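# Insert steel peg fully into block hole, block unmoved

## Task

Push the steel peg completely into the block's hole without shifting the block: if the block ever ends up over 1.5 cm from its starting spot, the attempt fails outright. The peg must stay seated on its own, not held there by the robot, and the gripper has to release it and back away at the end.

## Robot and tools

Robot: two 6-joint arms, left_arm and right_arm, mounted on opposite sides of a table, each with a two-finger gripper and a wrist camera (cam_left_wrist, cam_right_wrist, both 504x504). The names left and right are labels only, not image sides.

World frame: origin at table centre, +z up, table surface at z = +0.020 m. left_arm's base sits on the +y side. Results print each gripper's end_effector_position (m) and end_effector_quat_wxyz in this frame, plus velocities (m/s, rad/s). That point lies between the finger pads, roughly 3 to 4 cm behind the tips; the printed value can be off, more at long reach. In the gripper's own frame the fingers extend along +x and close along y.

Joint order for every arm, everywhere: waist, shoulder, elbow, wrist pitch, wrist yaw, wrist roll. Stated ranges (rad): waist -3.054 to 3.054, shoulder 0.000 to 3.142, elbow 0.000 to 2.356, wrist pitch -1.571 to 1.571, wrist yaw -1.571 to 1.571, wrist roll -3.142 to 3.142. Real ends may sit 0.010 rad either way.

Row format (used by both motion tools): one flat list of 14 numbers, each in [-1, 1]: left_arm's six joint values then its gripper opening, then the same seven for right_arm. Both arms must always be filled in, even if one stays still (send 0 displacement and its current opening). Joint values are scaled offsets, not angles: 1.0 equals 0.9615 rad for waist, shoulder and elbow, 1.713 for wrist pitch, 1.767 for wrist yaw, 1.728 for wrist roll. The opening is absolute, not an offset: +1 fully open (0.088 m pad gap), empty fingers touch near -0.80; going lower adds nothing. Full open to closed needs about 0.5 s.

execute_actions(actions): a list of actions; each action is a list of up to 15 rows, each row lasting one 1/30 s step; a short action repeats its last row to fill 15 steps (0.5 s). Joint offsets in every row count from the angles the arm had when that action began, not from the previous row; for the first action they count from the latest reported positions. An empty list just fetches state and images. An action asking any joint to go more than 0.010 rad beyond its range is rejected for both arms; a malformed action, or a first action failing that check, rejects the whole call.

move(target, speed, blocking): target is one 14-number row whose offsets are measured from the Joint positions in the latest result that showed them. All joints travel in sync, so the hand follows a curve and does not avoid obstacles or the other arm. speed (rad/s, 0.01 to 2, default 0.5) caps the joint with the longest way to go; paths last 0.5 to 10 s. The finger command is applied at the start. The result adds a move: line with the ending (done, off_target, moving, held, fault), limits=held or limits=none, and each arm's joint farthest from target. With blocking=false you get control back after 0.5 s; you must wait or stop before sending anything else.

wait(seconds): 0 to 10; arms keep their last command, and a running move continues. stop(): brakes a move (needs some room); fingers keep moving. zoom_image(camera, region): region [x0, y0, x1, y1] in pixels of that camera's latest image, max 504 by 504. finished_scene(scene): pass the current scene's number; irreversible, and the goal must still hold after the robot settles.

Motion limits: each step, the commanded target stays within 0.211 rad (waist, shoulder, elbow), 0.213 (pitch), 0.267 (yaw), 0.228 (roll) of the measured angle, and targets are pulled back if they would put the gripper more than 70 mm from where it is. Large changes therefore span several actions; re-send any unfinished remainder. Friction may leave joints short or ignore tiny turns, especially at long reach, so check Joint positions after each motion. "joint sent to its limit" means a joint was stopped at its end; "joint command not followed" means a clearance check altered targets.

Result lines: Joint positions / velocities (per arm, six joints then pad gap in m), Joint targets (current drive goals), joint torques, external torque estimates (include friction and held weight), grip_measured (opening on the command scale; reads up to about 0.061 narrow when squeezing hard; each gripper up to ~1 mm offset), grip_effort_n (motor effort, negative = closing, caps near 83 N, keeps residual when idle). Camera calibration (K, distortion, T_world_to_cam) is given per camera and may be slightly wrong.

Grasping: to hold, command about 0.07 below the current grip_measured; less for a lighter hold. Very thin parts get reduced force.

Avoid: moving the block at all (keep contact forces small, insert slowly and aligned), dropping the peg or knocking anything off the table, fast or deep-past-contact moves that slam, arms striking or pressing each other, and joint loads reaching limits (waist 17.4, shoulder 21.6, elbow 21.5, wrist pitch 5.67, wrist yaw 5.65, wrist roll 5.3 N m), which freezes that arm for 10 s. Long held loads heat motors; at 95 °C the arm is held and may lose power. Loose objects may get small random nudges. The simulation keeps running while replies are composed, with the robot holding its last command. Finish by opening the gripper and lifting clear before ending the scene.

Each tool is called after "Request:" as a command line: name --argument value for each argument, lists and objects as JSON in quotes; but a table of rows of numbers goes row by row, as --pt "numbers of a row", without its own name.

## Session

Request:
execute_actions --actions '[]'

Scene clock: 0.00 s.
left_arm: end_effector_position=(-0.0531, +0.2947, +0.2803) grip_measured=+0.993 grip_effort_n=n/a end_effector_quat_wxyz=(+0.488, +0.483, +0.024, -0.726) end_effector_velocity=(+0.002, -0.001, +0.002) end_effector_angular_velocity=(-0.005, +0.011, +0.020) | right_arm: end_effector_position=(-0.2443, -0.3101, +0.3944) grip_measured=+0.983 grip_effort_n=n/a end_effector_quat_wxyz=(-0.212, -0.132, +0.631, +0.734) end_effector_velocity=(+0.000, +0.000, -0.003) end_effector_angular_velocity=(-0.024, -0.030, +0.005)
Joint names: [waist, shoulder, elbow, wrist pitch, wrist yaw, wrist roll]
Joint positions: left_arm=[-1.542  1.375  1.294 -1.224 -0.721 -0.492  0.088] | right_arm=[ 0.984  1.815  1.219  0.766 -1.118  1.555  0.087]
Joint velocities: left_arm=[ 0.002 -0.002  0.002 -0.007 -0.007 -0.022  0.   ] | right_arm=[-0.002 -0.002  0.002 -0.037 -0.007  0.007 -0.   ]
Joint torques (N m, as the arm reports them, + toward a larger angle): no reading
External joint torques (N m, as the arm's controller estimates them; a push from outside toward a larger angle lowers the number): no reading
Heat: left arm: hottest shoulder 34 °C (+0.0 °C/min); right arm: hottest elbow 34 °C (+0.0 °C/min).
Joint targets: left_arm=[-1.542 1.375 1.294 -1.224 -0.721 -0.492] | right_arm=[0.984 1.815 1.219 0.766 -1.118 1.555]
camera_calibration (this result's frames):
cam_left_wrist: T_world_to_cam=[[-0.693491, 0.560008, -0.453277, -0.0637115], [0.695979, 0.683351, -0.220556, -0.073541], [0.186234, -0.468425, -0.863652, 0.462705], [0, 0, 0, 1]] pos_world=[-0.0791717, 0.302676, 0.354517]
cam_right_wrist: T_world_to_cam=[[-0.178781, 0.100436, -0.978749, 0.390775], [0.696106, -0.690105, -0.197969, 0.0717964], [-0.695323, -0.716706, 0.0534637, -0.332728], [0, 0, 0, 1]] pos_world=[-0.211468, -0.228169, 0.414473]

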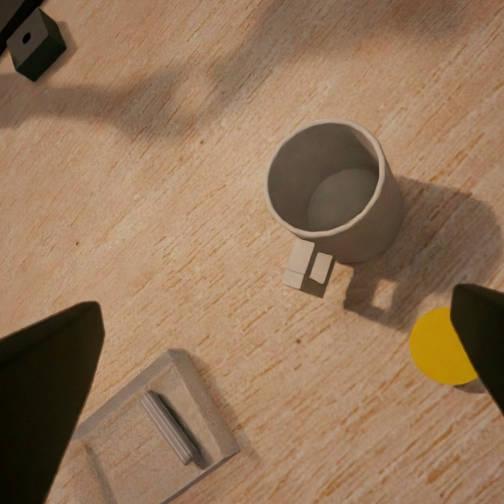

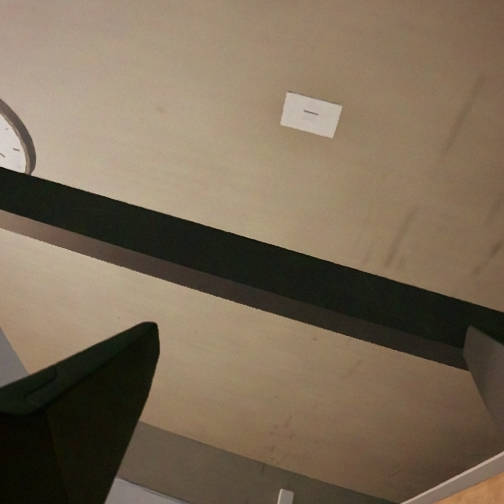

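Request:
move --target '[0.9,0,0,0,0.41,0.113,1,0,-0.9,-0.2,-1,0.635,-0.902,1]' --speed 1.5

Request:
move --target '[0.322,0.166,-0.276,0.082,0,0,0.3,0,0,0,-0.27,0,0,1]' --speed 0.9

Scene clock: 7.83 s.
left_arm: end_effector_position=(+0.0541, +0.2054, +0.2442) grip_measured=+0.993 grip_effort_n=2.1 end_effector_quat_wxyz=(+0.480, +0.455, +0.409, -0.629) end_effector_velocity=(+0.001, +0.002, -0.001) end_effector_angular_velocity=(+0.004, -0.008, +0.007) | right_arm: end_effector_position=(-0.0009, -0.3185, +0.3334) grip_measured=+0.983 grip_effort_n=-2.6 end_effector_quat_wxyz=(+0.277, -0.399, +0.128, +0.865) end_effector_velocity=(+0.002, +0.000, -0.001) end_effector_angular_velocity=(+0.012, -0.017, +0.010)
Joint names: [waist, shoulder, elbow, wrist pitch, wrist yaw, wrist roll]
Joint positions: left_arm=[-0.68   1.375  1.294 -1.224 -0.001 -0.302  0.088] | right_arm=[ 0.984  0.958  1.039 -0.945 -0.002 -0.001  0.087]
Joint velocities: left_arm=[-0.002 -0.002 -0.002 -0.007 -0.007 -0.007 -0.   ] | right_arm=[-0.002 -0.002 -0.002 -0.007  0.007 -0.022 -0.   ]
Joint torques (N m, as the arm reports them, + toward a larger angle): left_arm=[ 0.13 -5.31  7.24  0.81  0.15  0.16] | right_arm=[ 0.03 -3.2   4.3   1.31  0.19 -0.16]
External joint torques (N m, as the arm's controller estimates them; a push from outside toward a larger angle lowers the number): left_arm=[ 0.15 -0.62  1.07  0.02  0.18  0.16] | right_arm=[ 0.05 -1.01 -2.17 -0.19  0.2  -0.17]
Heat: left arm: hottest shoulder 35 °C (+7.7 °C/min); right arm: hottest elbow 35 °C (+7.7 °C/min).
Joint targets: left_arm=[-0.677 1.375 1.294 -1.224 0.004 -0.297] | right_arm=[0.984 0.949 1.026 -0.947 0.004 -0.004]
move: off_target (right_arm); limits=none; left_arm: farthest joint: the wrist roll, 0.005 radians from its target (0.195 radians at the start); right_arm: farthest joint: the elbow, 0.013 radians from its target (0.192 radians at the start)
camera_calibration (this result's frames):
cam_left_wrist: T_world_to_cam=[[-0.96222, 0.260307, 0.0798303, -0.00977494], [0.267403, 0.958684, 0.0970648, -0.206007], [-0.0512654, 0.114745, -0.992071, 0.294133], [0, 0, 0, 1]] pos_world=[0.06076, 0.166289, 0.312578]
cam_right_wrist: T_world_to_cam=[[0.558332, 0.829278, -0.0237477, 0.289873], [0.755491, -0.520064, -0.398456, 0.00555153], [-0.342781, 0.204529, -0.91688, 0.450889], [0, 0, 0, 1]] pos_world=[-0.0114834, -0.329718, 0.422507]

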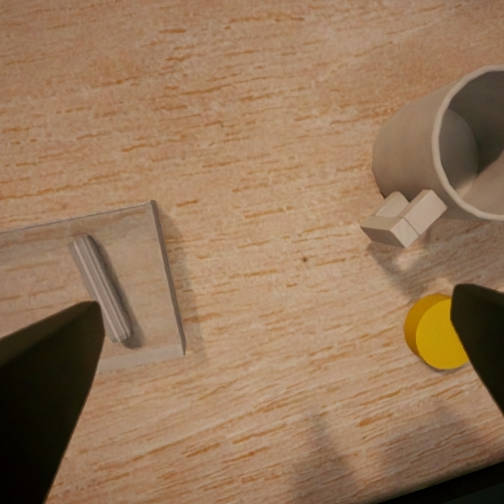

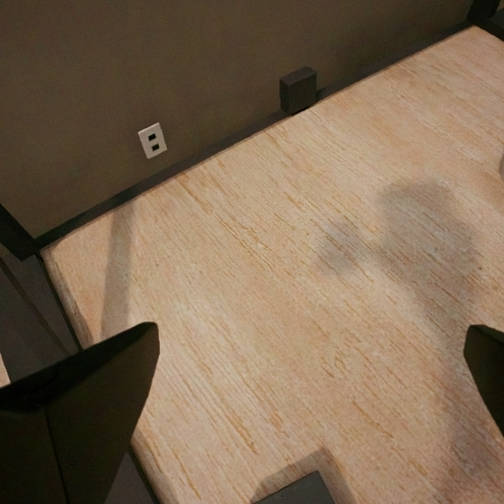

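Scene clock: 9.00 s.
left_arm: end_effector_position=(+0.1374, +0.1990, +0.1404) grip_measured=+0.302 grip_effort_n=-11.4 end_effector_quat_wxyz=(+0.527, +0.472, +0.526, -0.472) end_effector_velocity=(+0.004, +0.005, -0.000) end_effector_angular_velocity=(+0.017, -0.026, +0.005) | right_arm: end_effector_position=(+0.0709, -0.3701, +0.2877) grip_measured=+0.983 grip_effort_n=-2.6 end_effector_quat_wxyz=(+0.241, -0.585, +0.188, +0.751) end_effector_velocity=(+0.003, -0.005, -0.002) end_effector_angular_velocity=(-0.029, -0.006, +0.010)
Joint names: [waist, shoulder, elbow, wrist pitch, wrist yaw, wrist roll]
Joint positions: left_arm=[-0.373  1.523  1.039 -1.086 -0.001 -0.302  0.054] | right_arm=[ 0.984  0.958  1.039 -1.405 -0.002 -0.001  0.087]
Joint velocities: left_arm=[-0.002 -0.002 -0.002 -0.022 -0.022 -0.007 -0.   ] | right_arm=[-0.002 -0.002 -0.002 -0.022 -0.022 -0.007 -0.   ]
Joint torques (N m, as the arm reports them, + toward a larger angle): left_arm=[ 0.02 -4.3   5.15  0.4  -0.02  0.02] | right_arm=[-0.34 -1.93  5.17  0.76  0.   -0.03]
External joint torques (N m, as the arm's controller estimates them; a push from outside toward a larger angle lowers the number): left_arm=[ 0.03  1.02 -0.52  0.07  0.01  0.02] | right_arm=[-0.34 -0.28 -0.75 -0.17  0.02 -0.03]
Heat: left arm: hottest shoulder 35 °C (+6.7 °C/min); right arm: hottest elbow 35 °C (+6.7 °C/min).
Joint targets: left_arm=[-0.370 1.535 1.029 -1.084 -0.001 -0.302] | right_arm=[0.984 0.958 1.039 -1.407 -0.002 -0.001]
move: off_target (left_arm); limits=none; left_arm: farthest joint: the shoulder, 0.011 radians from its target (0.159 radians at the start); right_arm: farthest joint: the wrist pitch, 0.002 radians from its target (0.463 radians at the start)
camera_calibration (this result's frames):
cam_left_wrist: T_world_to_cam=[[-0.998358, -0.0549027, 0.0163274, 0.15699], [-0.0458376, 0.936725, 0.347051, -0.199807], [-0.0343483, 0.345733, -0.937704, 0.140194], [0, 0, 0, 1]] pos_world=[0.152389, 0.147314, 0.19824]
cam_right_wrist: T_world_to_cam=[[0.569444, 0.821301, -0.0346134, 0.290829], [0.82174, -0.56762, 0.0505076, -0.245237], [0.0218347, -0.0572045, -0.998124, 0.344821], [0, 0, 0, 1]] pos_world=[0.0283807, -0.358334, 0.366627]

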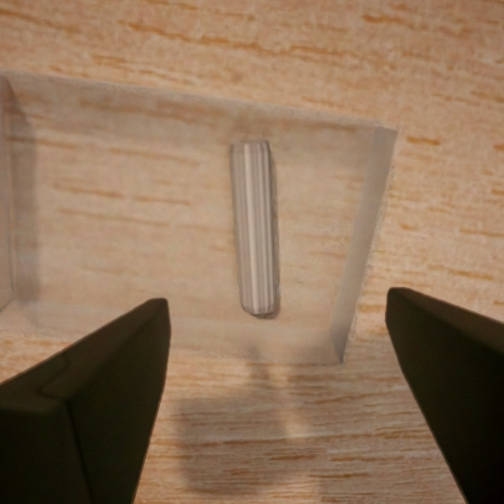

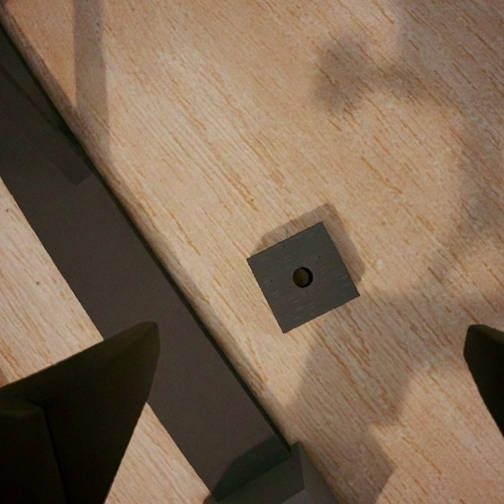

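Request:
move --target '[0,0.072,-0.241,0.165,0,0,-0.15,-0.5,0.4,-0.2,0.8,0,0.85,0.3]' --speed 1.5

Scene clock: 17.53 s.
left_arm: end_effector_position=(+0.1395, +0.2096, +0.0756) grip_measured=-0.148 grip_effort_n=-11.9 end_effector_quat_wxyz=(+0.527, +0.471, +0.526, -0.473) end_effector_velocity=(-0.002, +0.003, +0.000) end_effector_angular_velocity=(+0.009, +0.006, -0.000) | right_arm: end_effector_position=(+0.0230, -0.1130, +0.2967) grip_measured=+0.302 grip_effort_n=-15.1 end_effector_quat_wxyz=(+0.519, +0.179, +0.650, +0.526) end_effector_velocity=(-0.000, +0.000, +0.001) end_effector_angular_velocity=(+0.008, +0.001, +0.008)
Joint names: [waist, shoulder, elbow, wrist pitch, wrist yaw, wrist roll]
Joint positions: left_arm=[-0.373  1.58   0.817 -0.804 -0.001 -0.302  0.032] | right_arm=[ 0.506  1.33   0.861 -0.037 -0.002  1.465  0.054]
Joint velocities: left_arm=[-0.007 -0.002 -0.002 -0.007  0.007 -0.007 -0.   ] | right_arm=[-0.002 -0.002 -0.002  0.007 -0.007 -0.007 -0.   ]
Joint torques (N m, as the arm reports them, + toward a larger angle): left_arm=[-0.19 -4.61  4.7   0.43 -0.02  0.08] | right_arm=[-0.54 -3.5   4.48  1.98  0.05  0.  ]
External joint torques (N m, as the arm's controller estimates them; a push from outside toward a larger angle lowers the number): left_arm=[-0.15  0.57 -0.39  0.1   0.    0.08] | right_arm=[-0.54  1.66 -2.46  0.24  0.03  0.06]
Heat: left arm: hottest shoulder 36 °C (+6.8 °C/min); right arm: hottest elbow 36 °C (+6.8 °C/min).
Joint targets: left_arm=[-0.373 1.592 0.807 -0.803 -0.001 -0.302] | right_arm=[0.503 1.343 0.847 -0.035 -0.002 1.468]
move: off_target (left_arm, right_arm); limits=none; left_arm: farthest joint: the shoulder, 0.012 radians from its target (0.069 radians at the start); right_arm: farthest joint: the elbow, 0.014 radians from its target (0.193 radians at the start)
camera_calibration (this result's frames):
cam_left_wrist: T_world_to_cam=[[-0.998352, -0.0548717, 0.016795, 0.160645], [-0.045711, 0.937374, 0.345313, -0.187136], [-0.0346911, 0.343977, -0.938337, 0.0762981], [0, 0, 0, 1]] pos_world=[0.154473, 0.157986, 0.133516]
cam_right_wrist: T_world_to_cam=[[0.303687, -0.351182, -0.885689, 0.233395], [-0.702998, -0.710038, 0.040489, -0.0383935], [-0.643092, 0.610342, -0.462509, 0.301417], [0, 0, 0, 1]] pos_world=[0.0959693, -0.129264, 0.347679]

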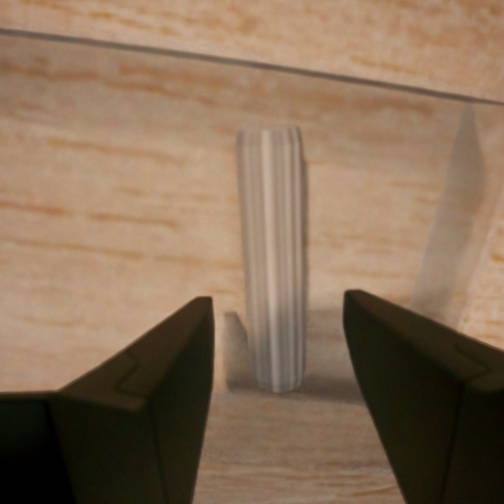

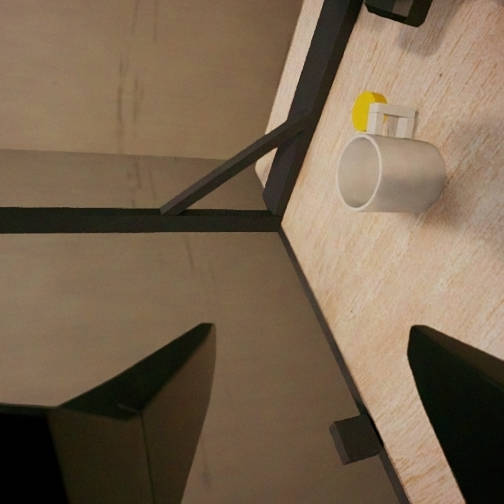

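Request:
move --target '[0,0.046,-0.043,0.038,0,0,-0.15,-0.474,0.773,-0.28,0.871,0,0.966,0.3]' --speed 1.5

Scene clock: 21.50 s.
left_arm: end_effector_position=(+0.1395, +0.2098, +0.0615) grip_measured=-0.148 grip_effort_n=-11.9 end_effector_quat_wxyz=(+0.527, +0.472, +0.526, -0.472) end_effector_velocity=(-0.002, -0.000, -0.001) end_effector_angular_velocity=(-0.001, +0.008, -0.010) | right_arm: end_effector_position=(+0.1935, -0.0146, +0.1987) grip_measured=+0.302 grip_effort_n=-14.7 end_effector_quat_wxyz=(+0.006, +0.700, +0.714, +0.001) end_effector_velocity=(+0.000, -0.001, -0.001) end_effector_angular_velocity=(-0.008, +0.022, +0.005)
Joint names: [waist, shoulder, elbow, wrist pitch, wrist yaw, wrist roll]
Joint positions: left_arm=[-0.373  1.613  0.785 -0.741 -0.001 -0.302  0.032] | right_arm=[ 0.053  2.059  0.601  1.452 -0.002  3.132  0.054]
Joint velocities: left_arm=[-0.002  0.002 -0.002  0.007  0.007  0.007 -0.   ] | right_arm=[-0.002 -0.002 -0.002 -0.007 -0.007  0.022 -0.   ]
Joint torques (N m, as the arm reports them, + toward a larger angle): left_arm=[ 0.17 -4.35  4.64  0.41 -0.01  0.03] | right_arm=[-0.52 -5.38  2.13  1.9   0.04  0.02]
External joint torques (N m, as the arm's controller estimates them; a push from outside toward a larger angle lowers the number): left_arm=[ 0.2   0.88 -0.3   0.06  0.01  0.03] | right_arm=[-0.52  1.71 -1.49  0.19  0.04  0.03]
Heat: left arm: hottest shoulder 36 °C (+5.6 °C/min); right arm: hottest elbow 36 °C (+5.6 °C/min).
Joint targets: left_arm=[-0.373 1.625 0.776 -0.739 -0.001 -0.302] | right_arm=[0.050 2.074 0.592 1.455 -0.002 3.134]
move: off_target (left_arm, right_arm); limits=none; left_arm: farthest joint: the shoulder, 0.011 radians from its target (0.044 radians at the start); right_arm: farthest joint: the shoulder, 0.015 radians from its target (0.743 radians at the start)
camera_calibration (this result's frames):
cam_left_wrist: T_world_to_cam=[[-0.998355, -0.0548842, 0.016608, 0.160941], [-0.0457616, 0.937115, 0.346009, -0.182439], [-0.034554, 0.344679, -0.938084, 0.0628846], [0, 0, 0, 1]] pos_world=[0.1545, 0.158124, 0.119444]
cam_right_wrist: T_world_to_cam=[[-0.999733, 0.0165146, -0.0161397, 0.214192], [-0.020205, -0.287225, 0.95765, -0.152954], [0.0111795, 0.957721, 0.287482, 0.0350977], [0, 0, 0, 1]] pos_world=[0.210652, -0.0810834, 0.139844]

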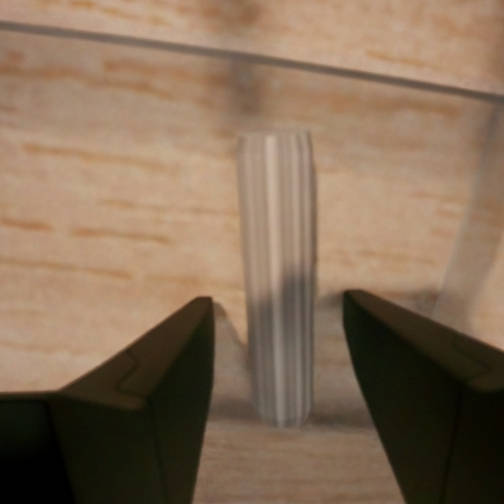

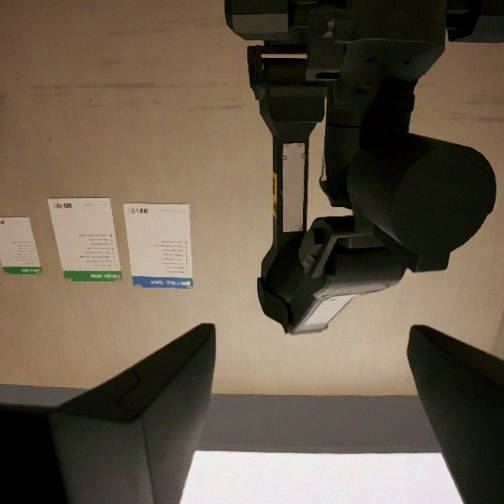

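Request:
move --target '[0,0,0,0,0,0,-0.6,0,0,0,0,0,0,0.3]'

Request:
move --target '[0.1,-0.21,0.44,-0.356,0,0,-0.6,0,0,0,0,0,0,0.3]' --speed 0.8

Scene clock: 24.43 s.
left_arm: end_effector_position=(+0.1396, +0.2099, +0.0615) grip_measured=-0.541 grip_effort_n=-83.5 end_effector_quat_wxyz=(+0.527, +0.472, +0.526, -0.472) end_effector_velocity=(+0.002, +0.001, +0.001) end_effector_angular_velocity=(-0.002, -0.022, +0.000) | right_arm: end_effector_position=(+0.1935, -0.0146, +0.1987) grip_measured=+0.302 grip_effort_n=-14.7 end_effector_quat_wxyz=(+0.006, +0.700, +0.714, +0.001) end_effector_velocity=(-0.002, -0.001, -0.004) end_effector_angular_velocity=(-0.022, -0.008, +0.010)
Joint names: [waist, shoulder, elbow, wrist pitch, wrist yaw, wrist roll]
Joint positions: left_arm=[-0.373  1.613  0.785 -0.742 -0.001 -0.302  0.012] | right_arm=[ 0.053  2.059  0.601  1.452 -0.002  3.132  0.054]
Joint velocities: left_arm=[-0.007 -0.007 -0.002 -0.007 -0.022 -0.007 -0.   ] | right_arm=[ 0.002 -0.002 -0.002 -0.022 -0.007 -0.007  0.   ]
Joint torques (N m, as the arm reports them, + toward a larger angle): left_arm=[ 0.19 -6.03  5.51  0.38 -0.06  0.1 ] | right_arm=[-0.08 -7.03  3.01  1.74  0.01 -0.07]
External joint torques (N m, as the arm's controller estimates them; a push from outside toward a larger angle lowers the number): left_arm=[ 0.21 -0.75  0.54  0.03 -0.03  0.1 ] | right_arm=[-0.1   0.   -0.54  0.05  0.01 -0.05]
Heat: left arm: hottest shoulder 36 °C (+4.9 °C/min); right arm: hottest elbow 36 °C (+4.9 °C/min).
Joint targets: left_arm=[-0.373 1.613 0.785 -0.741 -0.001 -0.302] | right_arm=[0.054 2.059 0.601 1.452 -0.002 3.132]
move: done; limits=none; left_arm: farthest joint: the wrist pitch, 0.001 radians from its target (0.000 radians at the start); right_arm: farthest joint: the waist, 0.000 radians from its target (0.000 radians at the start)
camera_calibration (this result's frames):
cam_left_wrist: T_world_to_cam=[[-0.998357, -0.0548965, 0.0164209, 0.160996], [-0.0458122, 0.936855, 0.346704, -0.182571], [-0.0344168, 0.345382, -0.937831, 0.062647], [0, 0, 0, 1]] pos_world=[0.154523, 0.158244, 0.119407]
cam_right_wrist: T_world_to_cam=[[-0.999733, 0.0165146, -0.0161397, 0.214192], [-0.020205, -0.287225, 0.95765, -0.152954], [0.0111795, 0.957721, 0.287482, 0.0350977], [0, 0, 0, 1]] pos_world=[0.210652, -0.0810834, 0.139844]

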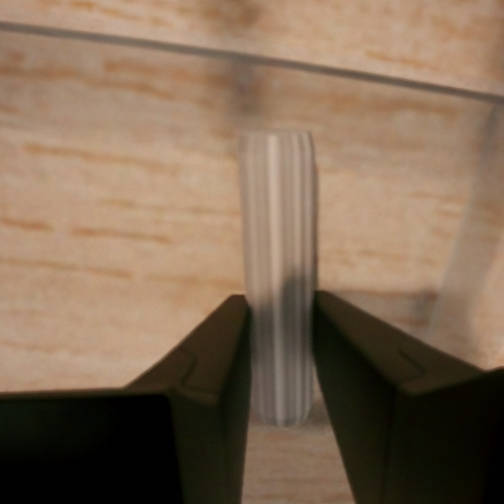

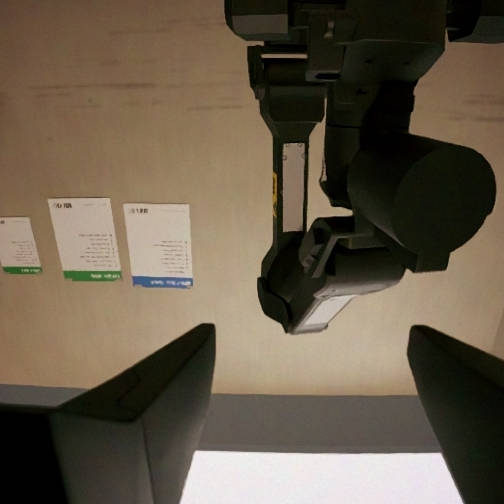

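Scene clock: 25.83 s.
left_arm: end_effector_position=(+0.1628, +0.2161, +0.2029) grip_measured=-0.541 grip_effort_n=-83.5 end_effector_quat_wxyz=(+0.548, +0.448, +0.548, -0.446) end_effector_velocity=(+0.002, +0.004, +0.001) end_effector_angular_velocity=(+0.016, -0.009, +0.010) | right_arm: end_effector_position=(+0.1935, -0.0146, +0.1987) grip_measured=+0.302 grip_effort_n=-14.7 end_effector_quat_wxyz=(+0.006, +0.700, +0.714, +0.001) end_effector_velocity=(+0.000, -0.001, +0.001) end_effector_angular_velocity=(-0.002, -0.022, +0.005)
Joint names: [waist, shoulder, elbow, wrist pitch, wrist yaw, wrist roll]
Joint positions: left_arm=[-0.279  1.419  1.196 -1.35  -0.001 -0.302  0.012] | right_arm=[ 0.053  2.059  0.601  1.452 -0.002  3.132  0.054]
Joint velocities: left_arm=[ 0.002 -0.002  0.002 -0.022 -0.007 -0.007 -0.   ] | right_arm=[-0.002 -0.007 -0.002 -0.007 -0.007 -0.022 -0.   ]
Joint torques (N m, as the arm reports them, + toward a larger angle): left_arm=[ 0.16 -6.5   8.35  0.18  0.06  0.04] | right_arm=[ 0.21 -7.19  3.2   1.79  0.08 -0.02]
External joint torques (N m, as the arm's controller estimates them; a push from outside toward a larger angle lowers the number): left_arm=[ 0.14 -1.79  2.54 -0.13  0.09  0.04] | right_arm=[ 0.2  -0.12 -0.39  0.09  0.09 -0.01]
Heat: left arm: hottest shoulder 36 °C (+4.6 °C/min); right arm: hottest elbow 36 °C (+4.6 °C/min).
Joint targets: left_arm=[-0.277 1.411 1.208 -1.352 -0.001 -0.302] | right_arm=[0.053 2.059 0.601 1.452 -0.002 3.132]
move: off_target (left_arm); limits=none; left_arm: farthest joint: the elbow, 0.012 radians from its target (0.423 radians at the start); right_arm: farthest joint: the waist, 0.000 radians from its target (0.000 radians at the start)
camera_calibration (this result's frames):
cam_left_wrist: T_world_to_cam=[[-0.988883, -0.14789, 0.0154854, 0.200957], [-0.133177, 0.927168, 0.350175, -0.220636], [-0.0661449, 0.34422, -0.936556, 0.199044], [0, 0, 0, 1]] pos_world=[0.182505, 0.165771, 0.260565]
cam_right_wrist: T_world_to_cam=[[-0.999733, 0.0165146, -0.0161397, 0.214192], [-0.020205, -0.287225, 0.95765, -0.152954], [0.0111795, 0.957721, 0.287482, 0.0350977], [0, 0, 0, 1]] pos_world=[0.210652, -0.0810834, 0.139844]

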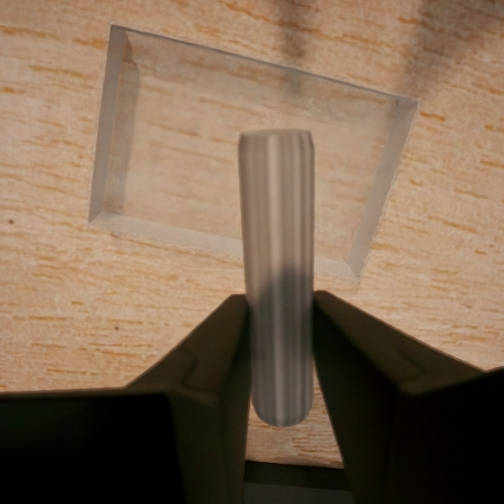

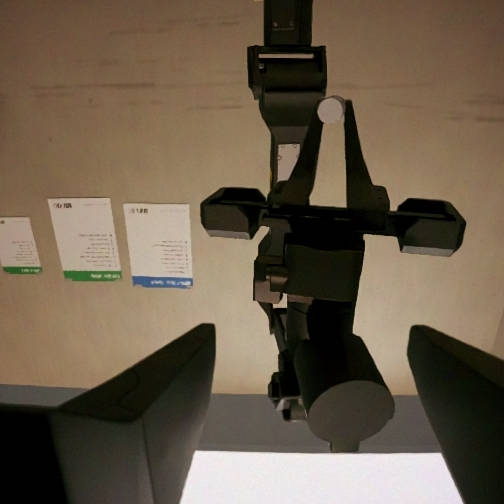

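Request:
move --target '[0.127,0.407,0.535,-0.07,0,0.178,-0.6,0,0,0,0,0,0,0.3]' --speed 0.7

Scene clock: 29.23 s.
left_arm: end_effector_position=(+0.1926, +0.1169, +0.2303) grip_measured=-0.541 grip_effort_n=-83.5 end_effector_quat_wxyz=(+0.506, +0.494, +0.504, -0.496) end_effector_velocity=(+0.002, +0.002, +0.000) end_effector_angular_velocity=(+0.008, -0.022, +0.005) | right_arm: end_effector_position=(+0.1935, -0.0146, +0.1987) grip_measured=+0.302 grip_effort_n=-14.7 end_effector_quat_wxyz=(+0.006, +0.700, +0.714, +0.001) end_effector_velocity=(-0.002, -0.001, -0.001) end_effector_angular_velocity=(-0.007, -0.007, +0.020)
Joint names: [waist, shoulder, elbow, wrist pitch, wrist yaw, wrist roll]
Joint positions: left_arm=[-0.16   1.798  1.699 -1.468 -0.001  0.     0.012] | right_arm=[ 0.053  2.059  0.601  1.452 -0.002  3.132  0.054]
Joint velocities: left_arm=[-0.002 -0.002 -0.002 -0.007 -0.022 -0.007 -0.   ] | right_arm=[-0.002 -0.002 -0.002 -0.007 -0.022 -0.007 -0.   ]
Joint torques (N m, as the arm reports them, + toward a larger angle): left_arm=[ 0.25 -6.71  8.3   0.2  -0.03  0.25] | right_arm=[-0.05 -6.93  3.35  1.8   0.02 -0.09]
External joint torques (N m, as the arm's controller estimates them; a push from outside toward a larger angle lowers the number): left_arm=[ 0.24  0.76  2.55 -0.15 -0.02  0.25] | right_arm=[-0.05  0.18 -0.28  0.08  0.02 -0.08]
Heat: left arm: hottest elbow 37 °C (+6.2 °C/min); right arm: hottest elbow 36 °C (+4.1 °C/min).
Joint targets: left_arm=[-0.157 1.811 1.711 -1.470 -0.001 0.006] | right_arm=[0.053 2.059 0.601 1.452 -0.002 3.132]
move: off_target (left_arm); limits=none; left_arm: farthest joint: the shoulder, 0.012 radians from its target (0.391 radians at the start); right_arm: farthest joint: the waist, 0.000 radians from its target (0.000 radians at the start)
camera_calibration (this result's frames):
cam_left_wrist: T_world_to_cam=[[-0.999297, 0.0339738, 0.0158701, 0.195929], [0.0373633, 0.937941, 0.344776, -0.167224], [-0.00317186, 0.345126, -0.938551, 0.249114], [0, 0, 0, 1]] pos_world=[0.20283, 0.0642137, 0.288351]
cam_right_wrist: T_world_to_cam=[[-0.999733, 0.0165146, -0.0161397, 0.214192], [-0.020205, -0.287225, 0.95765, -0.152954], [0.0111795, 0.957721, 0.287482, 0.0350977], [0, 0, 0, 1]] pos_world=[0.210652, -0.0810834, 0.139844]

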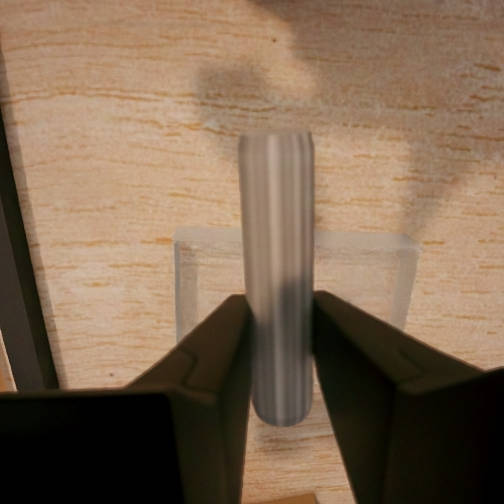

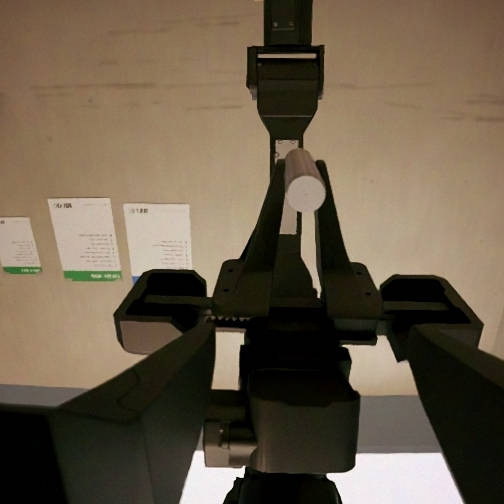

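Request:
move --target '[0,0,0,0,0,0,-0.6,0,0,0,-0.06,0,0,0.3]'

Request:
zoom_image --camera "cam_right_wrist" --region '[220,180,388,348]'

Scene clock: 33.23 s.
left_arm: end_effector_position=(+0.1926, +0.1169, +0.2302) grip_measured=-0.541 grip_effort_n=-83.5 end_effector_quat_wxyz=(+0.506, +0.494, +0.504, -0.496) end_effector_velocity=(+0.000, -0.001, +0.000) end_effector_angular_velocity=(-0.007, -0.007, +0.005) | right_arm: end_effector_position=(+0.1935, -0.0158, +0.1768) grip_measured=+0.302 grip_effort_n=-14.7 end_effector_quat_wxyz=(+0.042, +0.699, +0.713, -0.034) end_effector_velocity=(+0.002, -0.000, +0.004) end_effector_angular_velocity=(+0.012, -0.006, +0.001)
Joint names: [waist, shoulder, elbow, wrist pitch, wrist yaw, wrist roll]
Joint positions: left_arm=[-0.16   1.798  1.699 -1.468 -0.001  0.001  0.012] | right_arm=[ 0.053  2.059  0.601  1.351 -0.002  3.132  0.054]
Joint velocities: left_arm=[-0.002 -0.002 -0.002  0.007 -0.007 -0.007  0.   ] | right_arm=[-0.007 -0.007 -0.002  0.007 -0.007 -0.007 -0.   ]
Joint torques (N m, as the arm reports them, + toward a larger angle): left_arm=[-0.05 -8.3   6.7   0.32 -0.03  0.08] | right_arm=[ 0.14 -7.17  3.24  1.61  0.03 -0.06]
External joint torques (N m, as the arm's controller estimates them; a push from outside toward a larger angle lowers the number): left_arm=[-0.06 -0.8   0.91 -0.04 -0.01  0.08] | right_arm=[ 0.21 -0.01 -0.42 -0.15  0.02 -0.04]
Heat: left arm: hottest shoulder 37 °C (+5.4 °C/min); right arm: hottest elbow 36 °C (+3.6 °C/min).
Joint targets: left_arm=[-0.160 1.798 1.699 -1.468 -0.001 0.001] | right_arm=[0.053 2.059 0.601 1.349 -0.002 3.132]
move: done; limits=none; left_arm: farthest joint: the wrist roll, 0.001 radians from its target (0.001 radians at the start); right_arm: farthest joint: the wrist pitch, 0.002 radians from its target (0.103 radians at the start)
camera_calibration (this result's frames):
cam_left_wrist: T_world_to_cam=[[-0.999284, 0.0343489, 0.0158896, 0.195882], [0.0377233, 0.937795, 0.345134, -0.167291], [-0.00304622, 0.345486, -0.938419, 0.248916], [0, 0, 0, 1]] pos_world=[0.202811, 0.0641592, 0.288213]
cam_right_wrist: T_world_to_cam=[[-0.999701, 0.0147185, -0.0195053, 0.214441], [-0.0219428, -0.189506, 0.981634, -0.134667], [0.0107518, 0.981769, 0.189772, 0.0603305], [0, 0, 0, 1]] pos_world=[0.210773, -0.087907, 0.124927]

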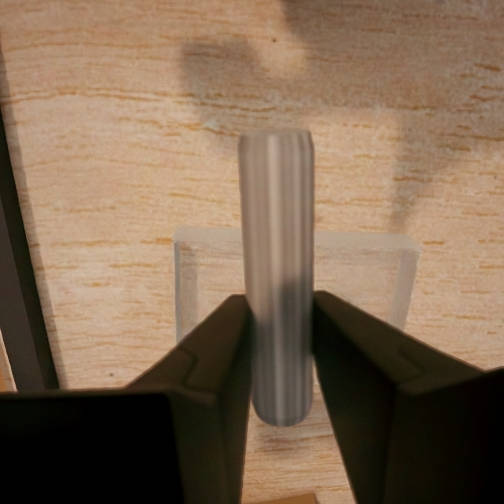

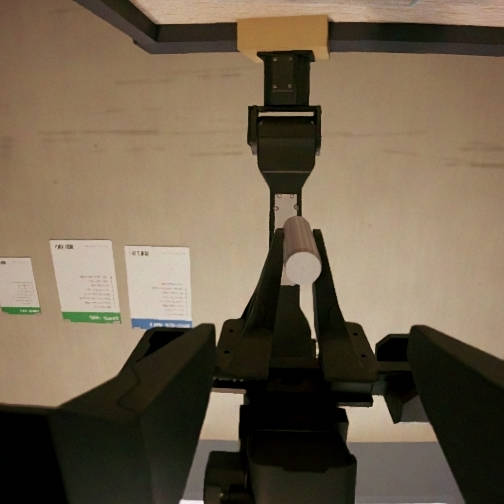

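Region (220, 180, 388, 348) of cam_right_wrist's 504x504 image, scaled by 3.000, with more detail than that image has.

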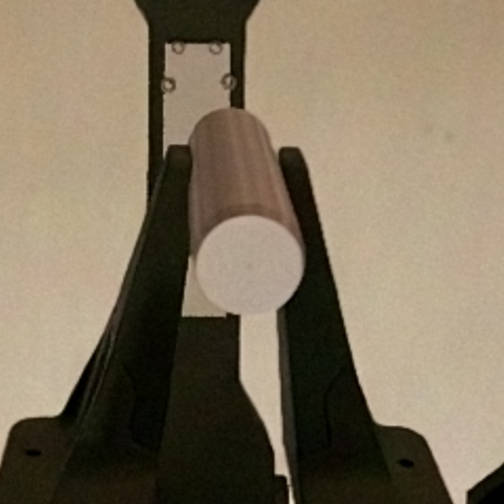

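Request:
move --target '[0,0,0,0,0,0,-0.6,0,0.141,0.263,-0.071,0,0,0.1]' --speed 0.35

Scene clock: 37.27 s.
left_arm: end_effector_position=(+0.1926, +0.1169, +0.2302) grip_measured=-0.541 grip_effort_n=-83.5 end_effector_quat_wxyz=(+0.506, +0.494, +0.504, -0.496) end_effector_velocity=(+0.002, +0.006, +0.002) end_effector_angular_velocity=(+0.018, -0.022, +0.005) | right_arm: end_effector_position=(+0.1925, +0.0393, +0.1736) grip_measured=+0.102 grip_effort_n=-14.7 end_effector_quat_wxyz=(+0.040, +0.699, +0.713, -0.033) end_effector_velocity=(-0.002, -0.001, +0.001) end_effector_angular_velocity=(-0.002, -0.007, +0.010)
Joint names: [waist, shoulder, elbow, wrist pitch, wrist yaw, wrist roll]
Joint positions: left_arm=[-0.16   1.798  1.699 -1.468 -0.001  0.001  0.012] | right_arm=[ 0.053  2.177  0.842  1.231 -0.002  3.132  0.044]
Joint velocities: left_arm=[-0.002 -0.007 -0.002 -0.022 -0.022 -0.007 -0.   ] | right_arm=[ 0.002 -0.007 -0.002 -0.007 -0.007 -0.007 -0.   ]
Joint torques (N m, as the arm reports them, + toward a larger angle): left_arm=[-0.05 -8.08  6.62  0.29 -0.01  0.09] | right_arm=[-0.04 -6.43  4.68  1.7   0.01 -0.02]
External joint torques (N m, as the arm's controller estimates them; a push from outside toward a larger angle lowers the number): left_arm=[-0.06 -0.58  0.87 -0.05  0.01  0.09] | right_arm=[-0.14  2.08  0.45 -0.05  0.02 -0.01]
Heat: left arm: hottest shoulder 38 °C (+6.4 °C/min); right arm: hottest wrist pitch 37 °C (+4.8 °C/min).
Joint targets: left_arm=[-0.160 1.798 1.699 -1.468 -0.001 0.001] | right_arm=[0.053 2.194 0.853 1.229 -0.002 3.132]
move: off_target (right_arm); limits=none; left_arm: farthest joint: the waist, 0.000 radians from its target (0.000 radians at the start); right_arm: farthest joint: the shoulder, 0.017 radians from its target (0.136 radians at the start)
camera_calibration (this result's frames):
cam_left_wrist: T_world_to_cam=[[-0.999284, 0.0343489, 0.0158896, 0.195882], [0.0377233, 0.937795, 0.345134, -0.167291], [-0.00304622, 0.345486, -0.938419, 0.248916], [0, 0, 0, 1]] pos_world=[0.202811, 0.0641592, 0.288213]
cam_right_wrist: T_world_to_cam=[[-0.999702, 0.0147779, -0.019406, 0.212568], [-0.0218896, -0.1925, 0.981053, -0.120928], [0.0107622, 0.981186, 0.192766, 0.00630991], [0, 0, 0, 1]] pos_world=[0.20979, -0.0326112, 0.121546]

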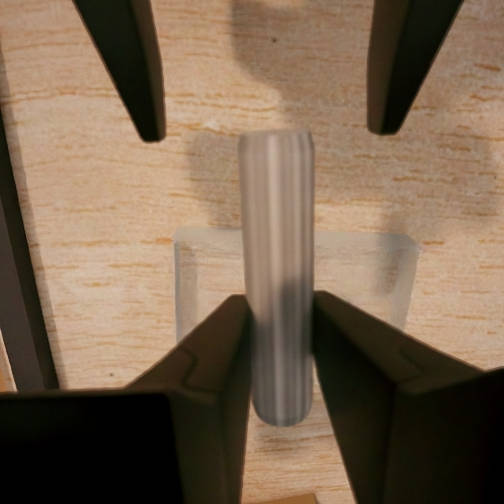

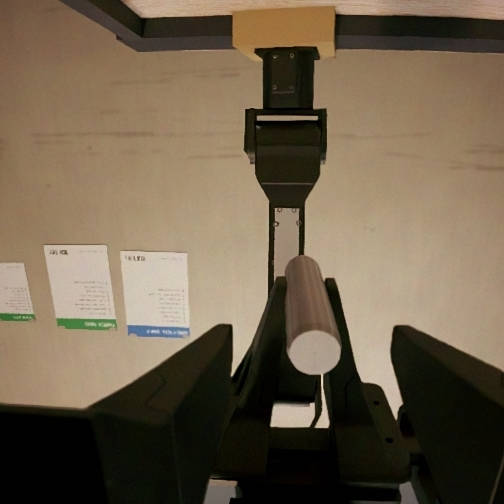

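Request:
move --target '[0,0,0,0,0,0,-0.6,0.005,0.055,0.132,-0.047,0,0,-0.1]' --speed 0.25

Scene clock: 40.77 s.
left_arm: end_effector_position=(+0.1926, +0.1169, +0.2302) grip_measured=-0.541 grip_effort_n=-83.5 end_effector_quat_wxyz=(+0.506, +0.494, +0.504, -0.496) end_effector_velocity=(+0.002, +0.002, -0.001) end_effector_angular_velocity=(+0.012, -0.007, +0.024) | right_arm: end_effector_position=(+0.1911, +0.0643, +0.1786) grip_measured=-0.098 grip_effort_n=-14.7 end_effector_quat_wxyz=(+0.040, +0.698, +0.714, -0.032) end_effector_velocity=(-0.005, -0.001, -0.007) end_effector_angular_velocity=(-0.027, +0.009, +0.024)
Joint names: [waist, shoulder, elbow, wrist pitch, wrist yaw, wrist roll]
Joint positions: left_arm=[-0.16   1.798  1.699 -1.468 -0.001  0.001  0.012] | right_arm=[ 0.055  2.212  0.957  1.153 -0.002  3.132  0.034]
Joint velocities: left_arm=[ 0.002  0.002 -0.002 -0.007 -0.007 -0.022 -0.   ] | right_arm=[ 0.002  0.002 -0.002 -0.022 -0.022  0.007 -0.   ]
Joint torques (N m, as the arm reports them, + toward a larger angle): left_arm=[ 0.06 -8.16  6.62  0.29 -0.01  0.09] | right_arm=[ 0.58 -7.05  4.97  1.61  0.04 -0.09]
External joint torques (N m, as the arm's controller estimates them; a push from outside toward a larger angle lowers the number): left_arm=[ 0.03 -0.75  0.89 -0.06  0.    0.09] | right_arm=[ 0.46  1.99  0.38 -0.12  0.05 -0.08]
Heat: left arm: hottest shoulder 38 °C (+5.9 °C/min); right arm: hottest wrist pitch 37 °C (+4.4 °C/min).
Joint targets: left_arm=[-0.160 1.798 1.699 -1.468 -0.001 0.001] | right_arm=[0.058 2.230 0.969 1.151 -0.002 3.132]
move: off_target (right_arm); limits=none; left_arm: farthest joint: the waist, 0.000 radians from its target (0.000 radians at the start); right_arm: farthest joint: the shoulder, 0.018 radians from its target (0.053 radians at the start)
camera_calibration (this result's frames):
cam_left_wrist: T_world_to_cam=[[-0.999284, 0.0343489, 0.0158896, 0.195882], [0.0377233, 0.937795, 0.345134, -0.167291], [-0.00304622, 0.345486, -0.938419, 0.248916], [0, 0, 0, 1]] pos_world=[0.202811, 0.0641592, 0.288213]
cam_right_wrist: T_world_to_cam=[[-0.999729, 0.0129006, -0.0193563, 0.210959], [-0.0214929, -0.194038, 0.980759, -0.120914], [0.0088965, 0.980909, 0.194263, -0.0190712], [0, 0, 0, 1]] pos_world=[0.208473, -0.00747634, 0.126376]

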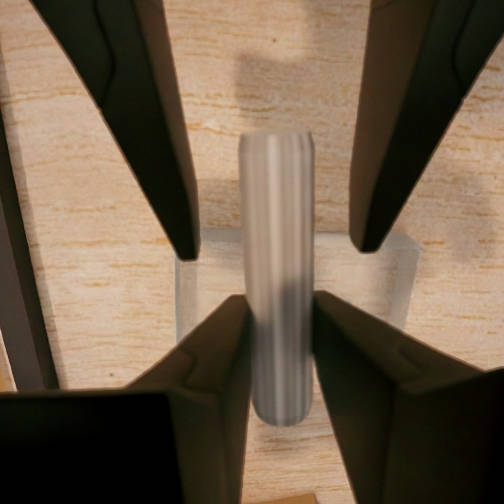

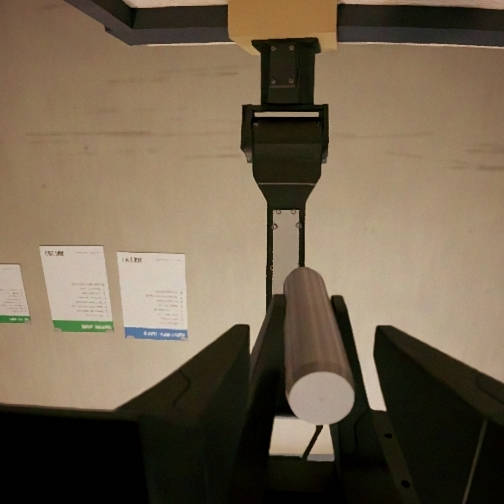

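Good. Close right.

Request:
move --target '[0,0,0,0,0,0,-0.6,0.004,0,0,0,0,0,-0.62]'

Scene clock: 42.60 s.
left_arm: end_effector_position=(+0.1926, +0.1171, +0.2302) grip_measured=-0.541 grip_effort_n=-83.5 end_effector_quat_wxyz=(+0.506, +0.495, +0.504, -0.495) end_effector_velocity=(+0.000, -0.001, +0.002) end_effector_angular_velocity=(-0.012, -0.008, -0.010) | right_arm: end_effector_position=(+0.1908, +0.0644, +0.1785) grip_measured=-0.546 grip_effort_n=-83.5 end_effector_quat_wxyz=(+0.040, +0.698, +0.714, -0.032) end_effector_velocity=(+0.000, -0.001, -0.001) end_effector_angular_velocity=(-0.008, +0.008, +0.004)
Joint names: [waist, shoulder, elbow, wrist pitch, wrist yaw, wrist roll]
Joint positions: left_arm=[-0.16   1.798  1.699 -1.469 -0.001  0.001  0.012] | right_arm=[ 0.056  2.212  0.957  1.153 -0.002  3.132  0.012]
Joint velocities: left_arm=[-0.002 -0.007 -0.002  0.007 -0.007  0.007 -0.   ] | right_arm=[-0.002 -0.002 -0.002 -0.007 -0.007  0.007 -0.   ]
Joint torques (N m, as the arm reports them, + toward a larger angle): left_arm=[-0.01 -8.31  6.87  0.43  0.03  0.05] | right_arm=[ 0.44 -8.9   3.65  1.8   0.07 -0.04]
External joint torques (N m, as the arm's controller estimates them; a push from outside toward a larger angle lowers the number): left_arm=[ 0.04 -0.74  1.06  0.08  0.03  0.05] | right_arm=[ 0.44  0.15 -0.94  0.06  0.07 -0.03]
Heat: left arm: hottest shoulder 39 °C (+7.0 °C/min); right arm: hottest wrist pitch 37 °C (+4.2 °C/min).
Joint targets: left_arm=[-0.160 1.798 1.699 -1.468 -0.001 0.001] | right_arm=[0.059 2.212 0.957 1.153 -0.002 3.132]
move: done; limits=none; left_arm: farthest joint: the wrist pitch, 0.001 radians from its target (0.000 radians at the start); right_arm: farthest joint: the waist, 0.003 radians from its target (0.003 radians at the start)
camera_calibration (this result's frames):
cam_left_wrist: T_world_to_cam=[[-0.999283, 0.0343307, 0.0159522, 0.195856], [0.0377314, 0.9374, 0.346206, -0.167726], [-0.00306814, 0.346559, -0.938023, 0.248616], [0, 0, 0, 1]] pos_world=[0.202807, 0.0643426, 0.288151]
cam_right_wrist: T_world_to_cam=[[-0.99974, 0.0121398, -0.0193174, 0.210741], [-0.021307, -0.194054, 0.98076, -0.120881], [0.00815765, 0.980916, 0.194262, -0.0189904], [0, 0, 0, 1]] pos_world=[0.208265, -0.00738778, 0.126315]

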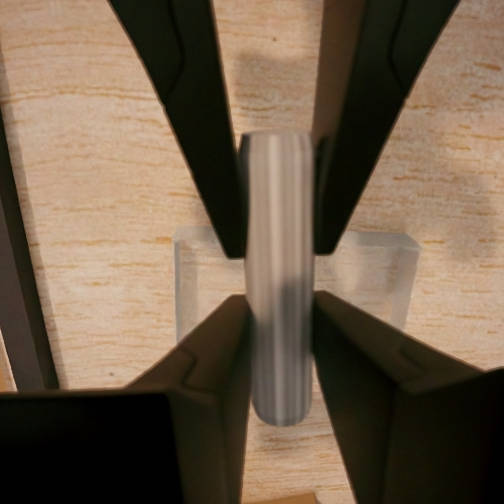

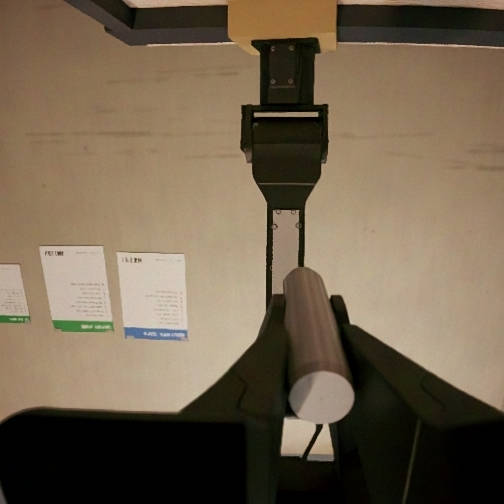

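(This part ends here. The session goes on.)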